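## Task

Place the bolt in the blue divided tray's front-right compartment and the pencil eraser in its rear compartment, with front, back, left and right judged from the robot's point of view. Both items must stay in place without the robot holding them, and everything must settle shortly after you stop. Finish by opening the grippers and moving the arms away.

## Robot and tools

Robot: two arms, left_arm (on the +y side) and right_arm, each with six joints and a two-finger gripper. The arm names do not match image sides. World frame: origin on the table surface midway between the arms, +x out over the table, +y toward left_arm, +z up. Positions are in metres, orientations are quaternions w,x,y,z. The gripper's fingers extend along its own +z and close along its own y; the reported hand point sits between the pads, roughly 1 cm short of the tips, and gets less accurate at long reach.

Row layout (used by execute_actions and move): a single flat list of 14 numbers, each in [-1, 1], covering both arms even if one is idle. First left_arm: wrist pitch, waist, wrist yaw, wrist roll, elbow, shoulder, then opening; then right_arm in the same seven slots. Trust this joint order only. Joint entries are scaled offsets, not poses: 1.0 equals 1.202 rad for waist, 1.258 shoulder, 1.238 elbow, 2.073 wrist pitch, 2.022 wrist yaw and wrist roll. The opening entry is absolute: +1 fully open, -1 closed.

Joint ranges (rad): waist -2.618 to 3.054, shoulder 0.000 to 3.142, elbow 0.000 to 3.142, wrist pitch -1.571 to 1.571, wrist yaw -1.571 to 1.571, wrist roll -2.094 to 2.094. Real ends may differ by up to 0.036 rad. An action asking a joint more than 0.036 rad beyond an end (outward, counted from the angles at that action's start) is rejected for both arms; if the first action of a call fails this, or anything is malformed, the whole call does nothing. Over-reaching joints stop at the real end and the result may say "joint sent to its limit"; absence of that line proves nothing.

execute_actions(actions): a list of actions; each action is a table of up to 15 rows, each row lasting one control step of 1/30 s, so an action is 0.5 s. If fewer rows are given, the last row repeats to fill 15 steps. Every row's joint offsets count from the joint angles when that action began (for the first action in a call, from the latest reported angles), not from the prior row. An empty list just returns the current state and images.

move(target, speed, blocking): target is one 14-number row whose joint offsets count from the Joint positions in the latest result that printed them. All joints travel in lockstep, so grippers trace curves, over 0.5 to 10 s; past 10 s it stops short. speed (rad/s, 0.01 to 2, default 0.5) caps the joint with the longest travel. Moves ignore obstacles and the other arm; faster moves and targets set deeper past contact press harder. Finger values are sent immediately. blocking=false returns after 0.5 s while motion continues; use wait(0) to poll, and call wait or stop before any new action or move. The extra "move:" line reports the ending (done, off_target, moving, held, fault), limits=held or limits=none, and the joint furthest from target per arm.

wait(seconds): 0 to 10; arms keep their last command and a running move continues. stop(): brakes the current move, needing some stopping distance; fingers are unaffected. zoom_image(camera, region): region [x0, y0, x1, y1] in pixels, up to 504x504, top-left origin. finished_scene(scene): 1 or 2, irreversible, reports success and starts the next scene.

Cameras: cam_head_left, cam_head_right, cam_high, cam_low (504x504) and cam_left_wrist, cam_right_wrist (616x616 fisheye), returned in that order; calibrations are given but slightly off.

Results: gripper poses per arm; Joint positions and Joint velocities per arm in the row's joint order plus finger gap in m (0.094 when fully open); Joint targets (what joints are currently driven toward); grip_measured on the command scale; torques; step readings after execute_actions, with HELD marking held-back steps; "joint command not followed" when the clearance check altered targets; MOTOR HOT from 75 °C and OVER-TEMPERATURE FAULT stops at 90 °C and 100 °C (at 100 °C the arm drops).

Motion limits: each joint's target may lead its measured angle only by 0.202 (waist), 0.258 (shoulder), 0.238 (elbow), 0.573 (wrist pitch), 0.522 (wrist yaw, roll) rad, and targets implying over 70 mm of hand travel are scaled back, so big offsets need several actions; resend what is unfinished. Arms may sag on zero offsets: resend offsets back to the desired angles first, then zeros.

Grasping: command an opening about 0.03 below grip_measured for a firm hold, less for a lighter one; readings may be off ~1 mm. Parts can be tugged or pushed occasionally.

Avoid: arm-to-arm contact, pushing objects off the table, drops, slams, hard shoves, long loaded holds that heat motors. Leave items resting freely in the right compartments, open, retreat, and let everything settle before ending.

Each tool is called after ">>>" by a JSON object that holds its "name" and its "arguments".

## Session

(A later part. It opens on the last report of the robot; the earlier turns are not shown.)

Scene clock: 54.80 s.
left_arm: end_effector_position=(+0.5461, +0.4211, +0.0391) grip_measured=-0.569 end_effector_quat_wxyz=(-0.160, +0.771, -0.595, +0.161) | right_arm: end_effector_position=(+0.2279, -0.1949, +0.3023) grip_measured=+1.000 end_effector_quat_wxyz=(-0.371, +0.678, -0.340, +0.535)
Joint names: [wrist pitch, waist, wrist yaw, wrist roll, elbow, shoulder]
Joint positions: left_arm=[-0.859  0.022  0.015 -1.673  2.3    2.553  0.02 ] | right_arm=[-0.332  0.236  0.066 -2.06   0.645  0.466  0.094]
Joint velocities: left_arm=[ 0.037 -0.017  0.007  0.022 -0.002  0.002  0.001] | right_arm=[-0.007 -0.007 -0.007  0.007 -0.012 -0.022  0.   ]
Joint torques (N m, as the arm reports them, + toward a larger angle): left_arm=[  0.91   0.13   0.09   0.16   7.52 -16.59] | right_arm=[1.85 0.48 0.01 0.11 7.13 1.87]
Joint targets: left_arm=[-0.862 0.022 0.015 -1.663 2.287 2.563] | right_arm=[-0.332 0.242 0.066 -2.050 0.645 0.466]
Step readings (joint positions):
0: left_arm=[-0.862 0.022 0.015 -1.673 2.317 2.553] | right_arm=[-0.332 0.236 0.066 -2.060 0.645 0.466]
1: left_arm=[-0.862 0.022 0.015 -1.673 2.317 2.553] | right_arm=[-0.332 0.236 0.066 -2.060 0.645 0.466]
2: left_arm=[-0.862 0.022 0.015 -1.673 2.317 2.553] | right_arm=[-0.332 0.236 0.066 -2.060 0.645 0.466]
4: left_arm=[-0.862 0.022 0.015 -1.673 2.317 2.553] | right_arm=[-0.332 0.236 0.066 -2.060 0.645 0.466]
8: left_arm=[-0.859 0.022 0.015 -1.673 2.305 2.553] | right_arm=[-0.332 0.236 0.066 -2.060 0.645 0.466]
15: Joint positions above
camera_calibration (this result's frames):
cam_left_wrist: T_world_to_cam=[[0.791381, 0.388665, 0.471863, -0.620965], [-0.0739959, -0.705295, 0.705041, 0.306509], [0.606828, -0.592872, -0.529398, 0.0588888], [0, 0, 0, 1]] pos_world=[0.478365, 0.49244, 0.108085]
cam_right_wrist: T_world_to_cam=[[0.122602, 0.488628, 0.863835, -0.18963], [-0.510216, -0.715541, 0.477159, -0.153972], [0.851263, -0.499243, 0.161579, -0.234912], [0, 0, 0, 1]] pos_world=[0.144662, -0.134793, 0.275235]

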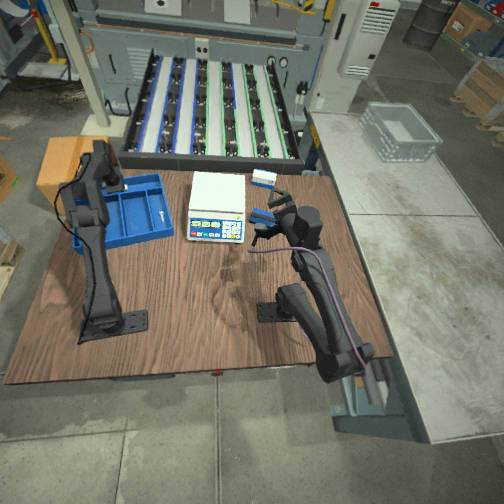

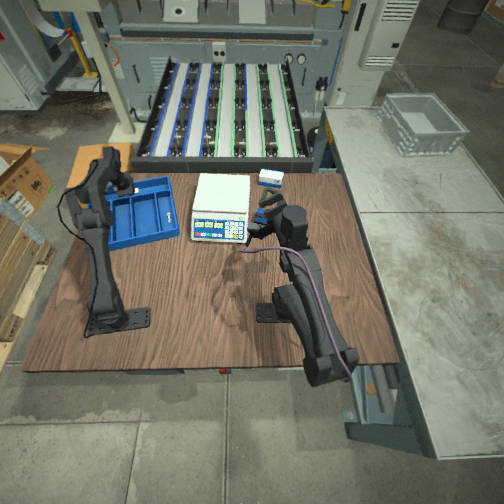

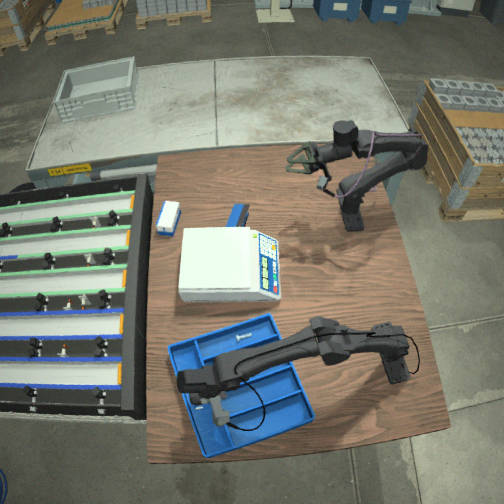

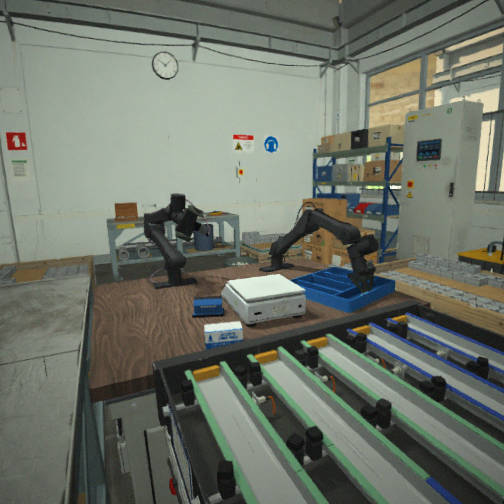

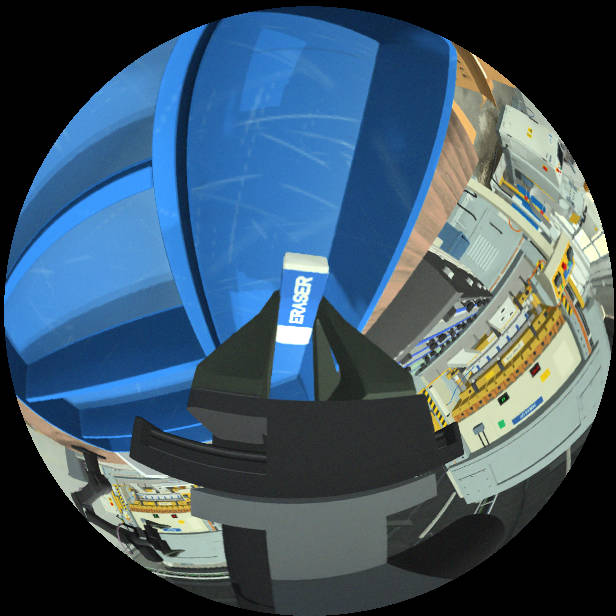

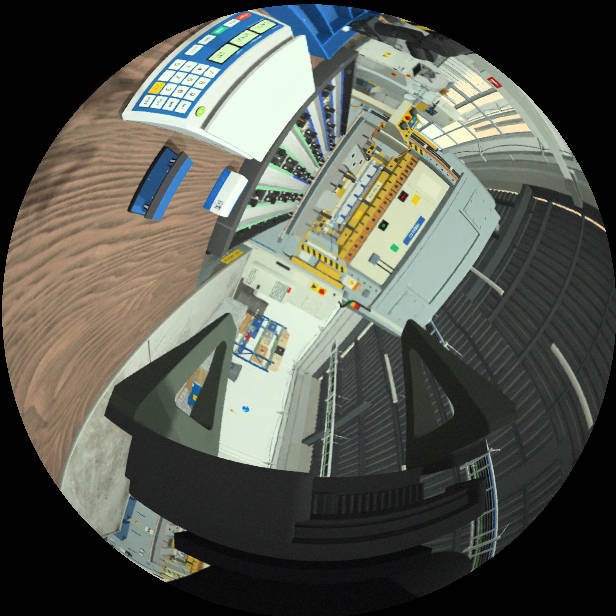

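>>> {"name": "execute_actions", "arguments": {"actions": [[[-0.0015,0,0,0.005,-0.013,0.008,-0.615,0,0.005,0,0.005,0,0,1],[-0.0015,0,0,0.005,-0.017,0.008,-0.615,0,0.005,0,0.005,0,0,1],[-0.0015,0,0,0.005,-0.021,0.008,-0.615,0,0.005,0,0.005,0,0,1],[-0.0015,0,0,0.005,-0.025,0.008,-0.615,0,0.005,0,0.005,0,0,1],[-0.0015,0,0,0.005,-0.028,0.008,-0.615,0,0.005,0,0.005,0,0,1]]]}}

Scene clock: 55.47 s.
left_arm: end_effector_position=(+0.5422, +0.4204, +0.0318) grip_measured=-0.569 end_effector_quat_wxyz=(-0.154, +0.773, -0.596, +0.155) | right_arm: end_effector_position=(+0.2279, -0.1949, +0.3023) grip_measured=+1.000 end_effector_quat_wxyz=(-0.371, +0.678, -0.340, +0.535)
Joint names: [wrist pitch, waist, wrist yaw, wrist roll, elbow, shoulder]
Joint positions: left_arm=[-0.855  0.022  0.015 -1.672  2.278  2.553  0.02 ] | right_arm=[-0.332  0.236  0.066 -2.06   0.645  0.466  0.094]
Joint velocities: left_arm=[-0.022 -0.007 -0.037  0.037  0.032  0.002 -0.001] | right_arm=[-0.066 -0.012 -0.037 -0.037 -0.007  0.017  0.   ]
Joint torques (N m, as the arm reports them, + toward a larger angle): left_arm=[  0.83  -0.02   0.05   0.17   7.46 -16.29] | right_arm=[1.85 0.5  0.01 0.1  7.12 1.89]
Joint targets: left_arm=[-0.862 0.022 0.015 -1.662 2.265 2.563] | right_arm=[-0.332 0.242 0.066 -2.050 0.645 0.466]
Step readings (joint positions):
0: left_arm=[-0.859 0.022 0.015 -1.673 2.300 2.553] | right_arm=[-0.332 0.236 0.066 -2.060 0.645 0.466]
1: left_arm=[-0.859 0.022 0.015 -1.673 2.300 2.553] | right_arm=[-0.332 0.236 0.066 -2.060 0.645 0.466]
2: left_arm=[-0.859 0.022 0.015 -1.673 2.300 2.553] | right_arm=[-0.332 0.236 0.066 -2.060 0.645 0.466]
4: left_arm=[-0.858 0.022 0.015 -1.673 2.295 2.553] | right_arm=[-0.332 0.236 0.066 -2.060 0.645 0.466]
8: left_arm=[-0.856 0.022 0.015 -1.673 2.279 2.553] | right_arm=[-0.332 0.236 0.066 -2.060 0.645 0.466]
15: Joint positions above
camera_calibration (this result's frames):
cam_left_wrist: T_world_to_cam=[[0.7994, 0.389576, 0.457372, -0.61847], [-0.062247, -0.703472, 0.707992, 0.303649], [0.597565, -0.594439, -0.538106, 0.063023], [0, 0, 0, 1]] pos_world=[0.475646, 0.492013, 0.101803]
cam_right_wrist: T_world_to_cam=[[0.122602, 0.488628, 0.863835, -0.18963], [-0.510216, -0.715541, 0.477159, -0.153972], [0.851263, -0.499243, 0.161579, -0.234912], [0, 0, 0, 1]] pos_world=[0.144662, -0.134793, 0.275235]

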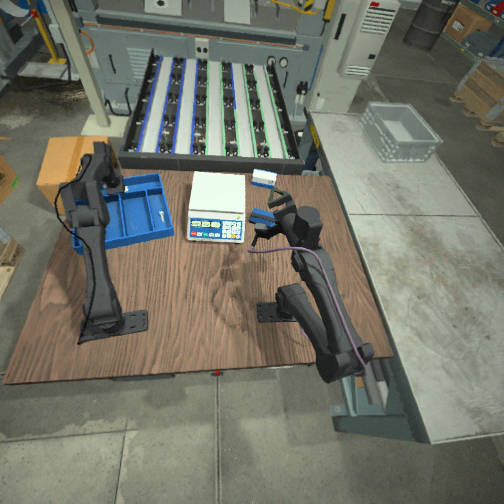

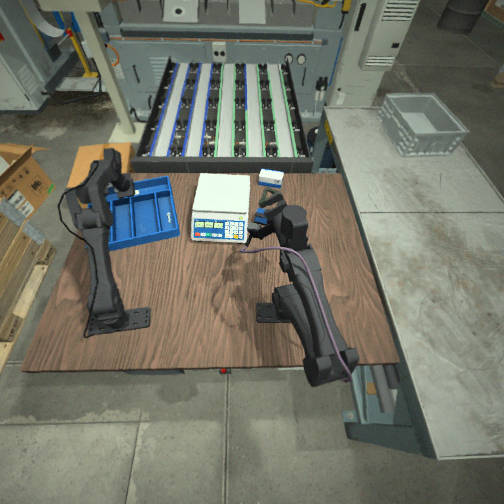

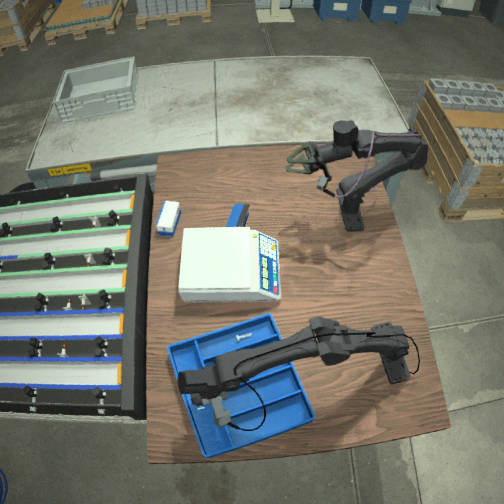

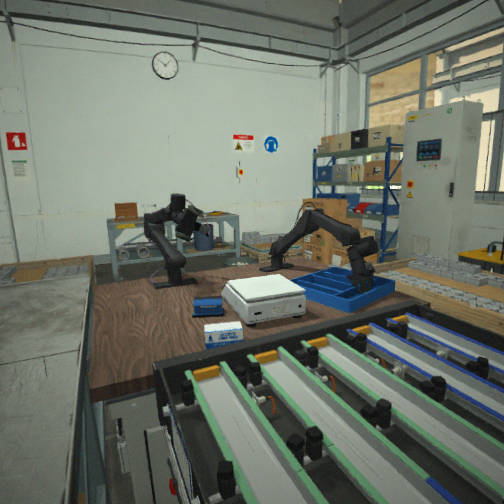

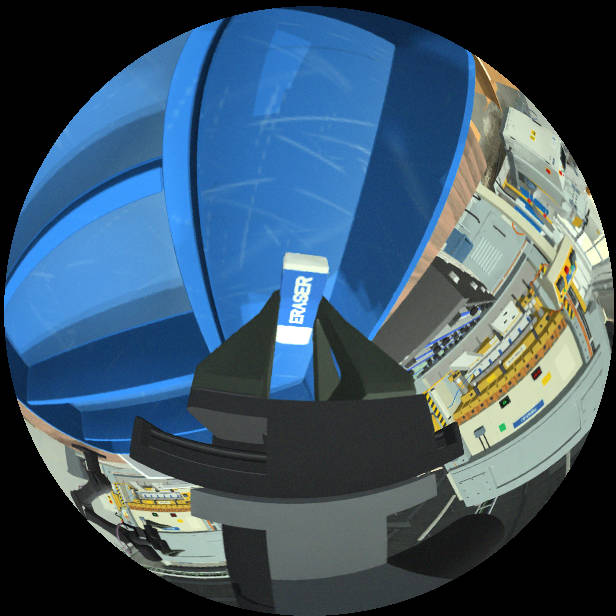

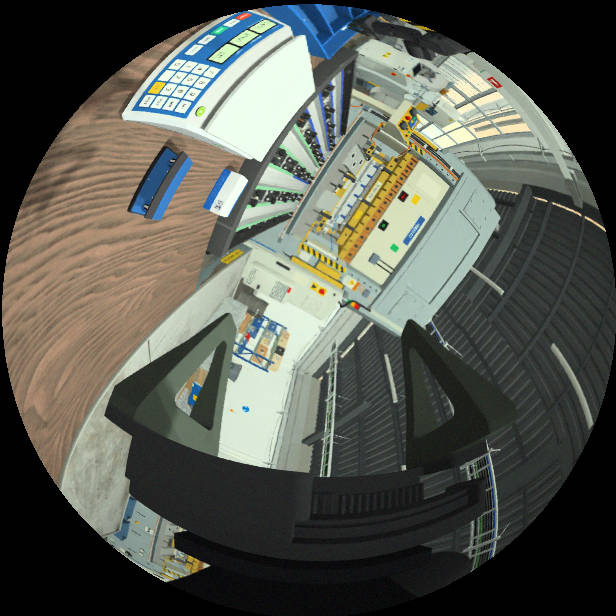

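>>> {"name": "execute_actions", "arguments": {"actions": [[[-0.003,0,0,0.005,-0.0105,0.014,-0.615,0,0.005,0,0.005,0,0,1],[-0.003,0,0,0.005,-0.0105,0.018,-0.615,0,0.005,0,0.005,0,0,1],[-0.003,0,0,0.005,-0.0105,0.018,-0.615,0,0.005,0,0.005,0,0,1],[-0.003,0,0,0.005,-0.0105,0.018,-0.615,0,0.005,0,0.005,0,0,1],[-0.003,0,0,0.005,-0.0105,0.018,-0.615,0,0.005,0,0.005,0,0,1],[-0.003,0,0,0.005,-0.0105,0.018,-0.615,0,0.005,0,0.005,0,0,1],[-0.003,0,0,0.005,-0.0105,0.018,-0.615,0,0.005,0,0.005,0,0,1],[-0.003,0,0,0.005,-0.0105,0.018,-0.615,0,0.005,0,0.005,0,0,1],[-0.003,0,0,0.005,-0.0105,0.018,-0.5,0,0.005,0,0.005,0,0,1],[-0.003,0,0,0.005,-0.0105,0.018,-0.42,0,0.005,0,0.005,0,0,1]]]}}

Scene clock: 56.20 s.
left_arm: end_effector_position=(+0.5434, +0.4206, +0.0324) grip_measured=-0.422 end_effector_quat_wxyz=(-0.156, +0.772, -0.596, +0.157) | right_arm: end_effector_position=(+0.2279, -0.1949, +0.3023) grip_measured=+1.000 end_effector_quat_wxyz=(-0.371, +0.678, -0.340, +0.535)
Joint names: [wrist pitch, waist, wrist yaw, wrist roll, elbow, shoulder]
Joint positions: left_arm=[-0.85   0.022  0.015 -1.672  2.278  2.553  0.027] | right_arm=[-0.332  0.236  0.066 -2.06   0.645  0.466  0.094]
Joint velocities: left_arm=[-0.022  0.002 -0.066  0.051  0.002 -0.002  0.001] | right_arm=[-0.051 -0.012 -0.022 -0.007 -0.002 -0.017  0.   ]
Joint torques (N m, as the arm reports them, + toward a larger angle): left_arm=[  0.86  -0.25   0.06   0.19   7.55 -15.07] | right_arm=[1.85 0.49 0.01 0.1  7.1  1.85]
Joint targets: left_arm=[-0.861 0.022 0.015 -1.662 2.265 2.576] | right_arm=[-0.332 0.242 0.066 -2.050 0.645 0.466]
Step readings (joint positions):
0: left_arm=[-0.855 0.022 0.015 -1.672 2.278 2.553] | right_arm=[-0.332 0.236 0.066 -2.060 0.645 0.466]
1: left_arm=[-0.855 0.022 0.015 -1.672 2.278 2.553] | right_arm=[-0.332 0.236 0.066 -2.060 0.645 0.466]
2: left_arm=[-0.855 0.022 0.015 -1.672 2.278 2.553] | right_arm=[-0.332 0.236 0.066 -2.060 0.645 0.466]
4: left_arm=[-0.855 0.022 0.015 -1.672 2.278 2.553] | right_arm=[-0.332 0.236 0.066 -2.060 0.645 0.466]
8: left_arm=[-0.855 0.022 0.015 -1.672 2.278 2.553] | right_arm=[-0.332 0.236 0.066 -2.060 0.645 0.466]
15: Joint positions above
camera_calibration (this result's frames):
cam_left_wrist: T_world_to_cam=[[0.796977, 0.389188, 0.46191, -0.618418], [-0.0659782, -0.704069, 0.70706, 0.305762], [0.600396, -0.593986, -0.535448, 0.0609194], [0, 0, 0, 1]] pos_world=[0.476463, 0.492143, 0.102081]
cam_right_wrist: T_world_to_cam=[[0.122602, 0.488628, 0.863835, -0.18963], [-0.510216, -0.715541, 0.477159, -0.153972], [0.851263, -0.499243, 0.161579, -0.234912], [0, 0, 0, 1]] pos_world=[0.144662, -0.134793, 0.275235]

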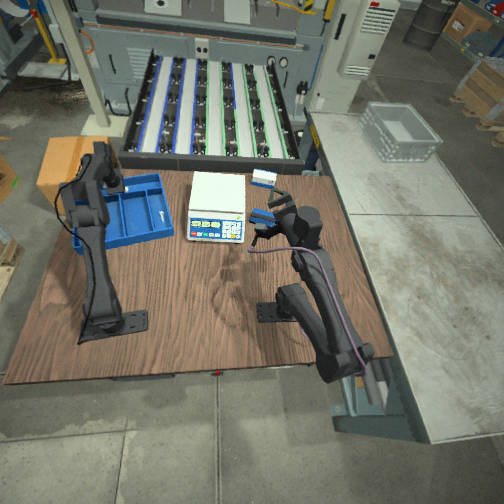

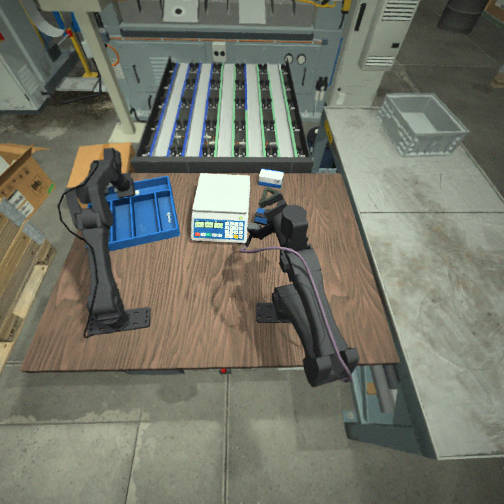

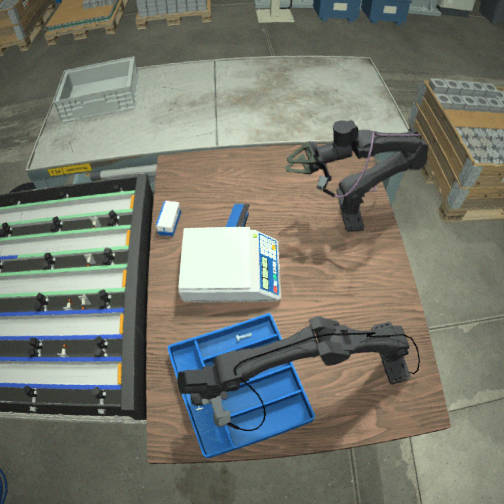

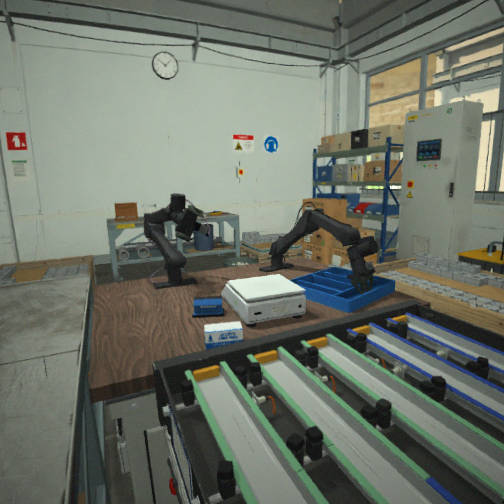

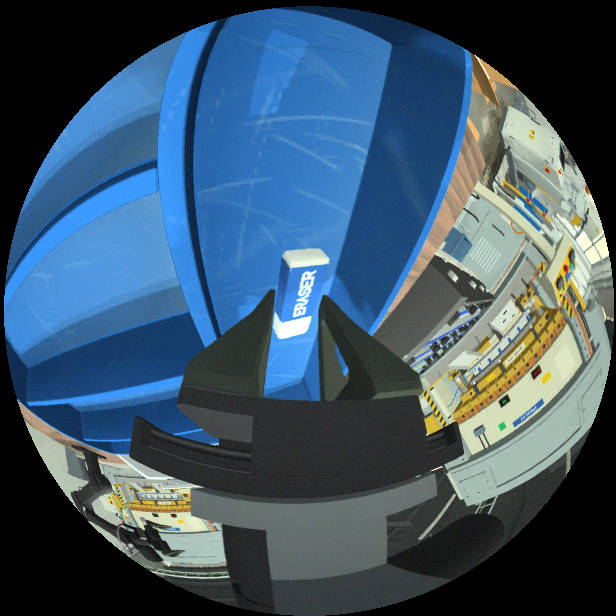

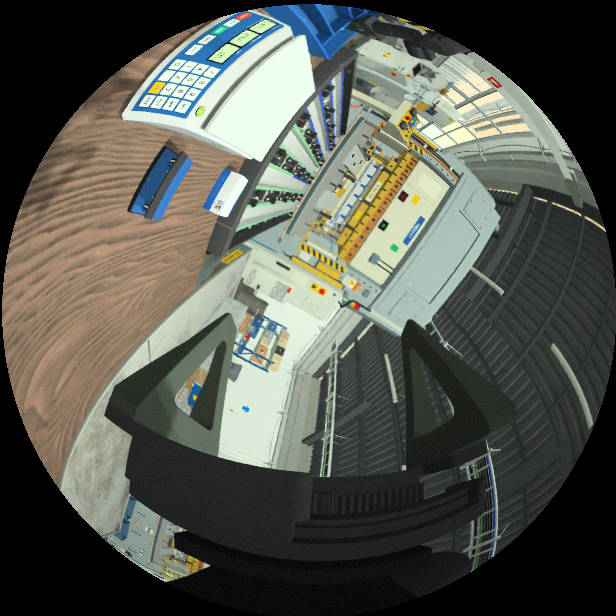

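>>> {"name": "move", "arguments": {"target": [0.04,0,0,0.005,-0.40,-0.49,-0.42,0,0.005,0,0.005,0,0,1], "speed": 0.6}}

Scene clock: 58.13 s.
left_arm: end_effector_position=(+0.4657, +0.4082, +0.1902) grip_measured=-0.422 end_effector_quat_wxyz=(-0.230, +0.749, -0.579, +0.227) | right_arm: end_effector_position=(+0.2279, -0.1949, +0.3023) grip_measured=+1.000 end_effector_quat_wxyz=(-0.371, +0.678, -0.340, +0.535)
Joint names: [wrist pitch, waist, wrist yaw, wrist roll, elbow, shoulder]
Joint positions: left_arm=[-0.763  0.022  0.015 -1.672  1.798  1.947  0.027] | right_arm=[-0.332  0.236  0.066 -2.061  0.645  0.466  0.094]
Joint velocities: left_arm=[-0.007  0.002  0.022 -0.022  0.007  0.002  0.001] | right_arm=[-0.051  0.017 -0.095 -0.022 -0.002 -0.022  0.   ]
Joint torques (N m, as the arm reports them, + toward a larger angle): left_arm=[  1.23  -0.19   0.     0.16   7.65 -13.5 ] | right_arm=[1.84 0.5  0.   0.1  7.09 1.87]
Joint targets: left_arm=[-0.767 0.022 0.015 -1.662 1.783 1.936] | right_arm=[-0.332 0.242 0.066 -2.050 0.645 0.466]
move: done; limits=none; left_arm: farthest joint: the elbow, 0.015 radians from its target (0.495 radians at the start); right_arm: farthest joint: the wrist roll, 0.011 radians from its target (0.010 radians at the start)
camera_calibration (this result's frames):
cam_left_wrist: T_world_to_cam=[[0.68266, 0.370896, 0.629613, -0.595755], [-0.208558, -0.726884, 0.654327, 0.26606], [0.700342, -0.577994, -0.418861, 0.109413], [0, 0, 0, 1]] pos_world=[0.385561, 0.477598, 0.246833]
cam_right_wrist: T_world_to_cam=[[0.122454, 0.489287, 0.863483, -0.189362], [-0.510184, -0.715243, 0.477639, -0.154066], [0.851303, -0.499024, 0.162042, -0.235019], [0, 0, 0, 1]] pos_world=[0.144658, -0.134823, 0.275182]

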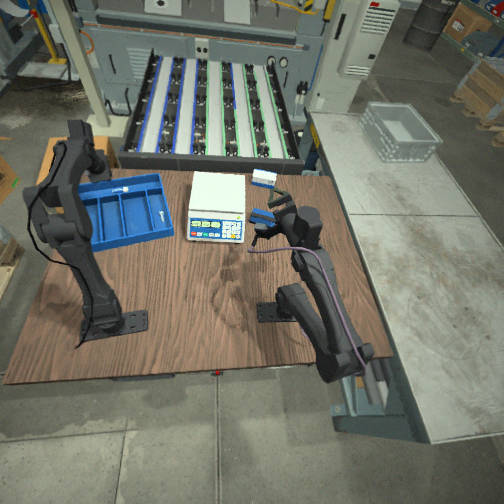

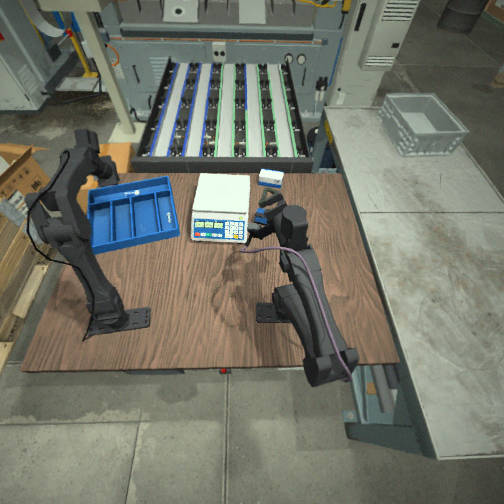

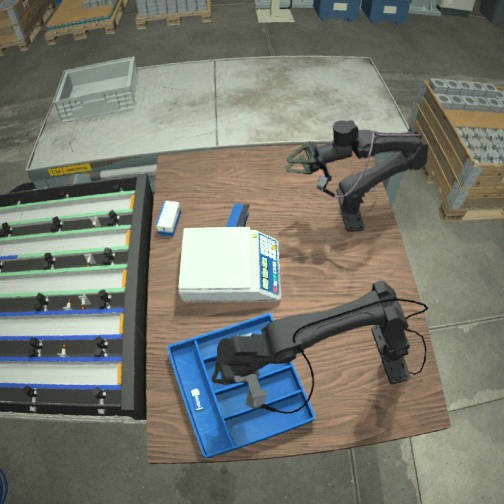

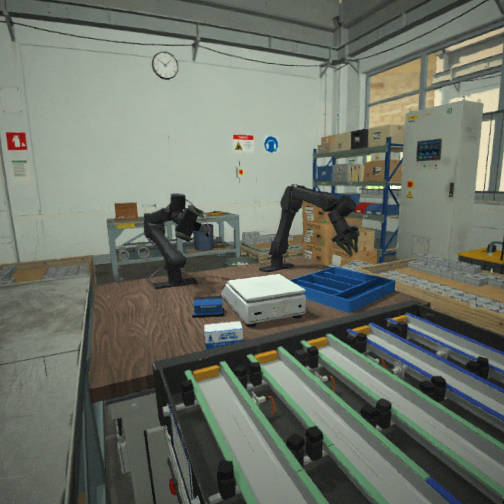

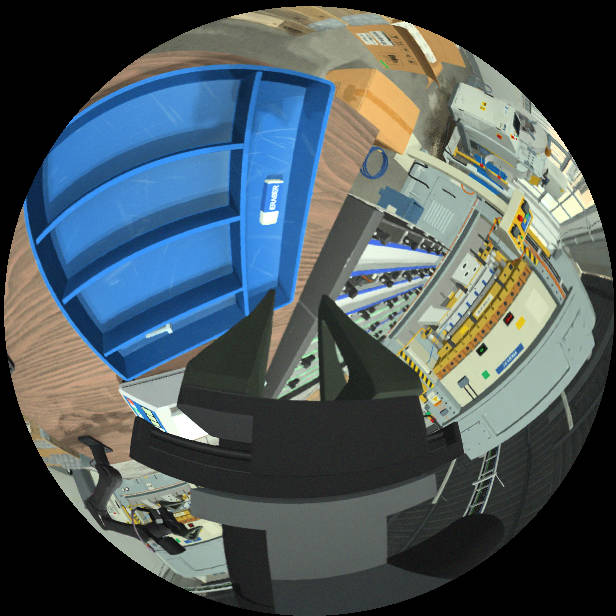

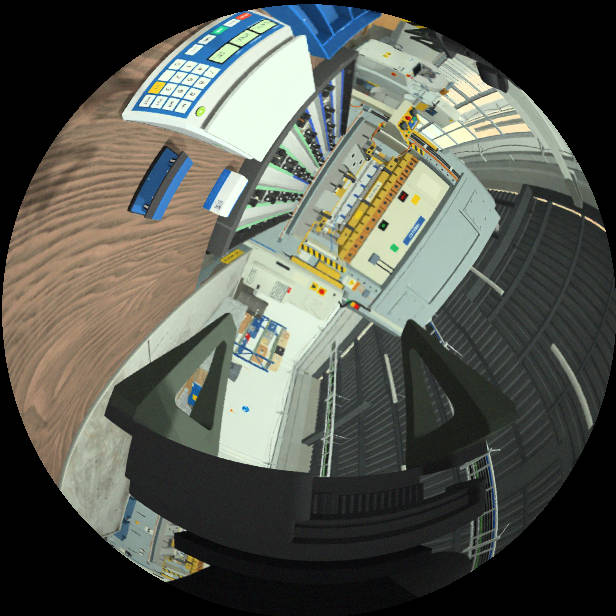

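Both items are in their compartments.

>>> {"name": "finished_scene", "arguments": {"scene": 1}}

The scene is finished: the task was done.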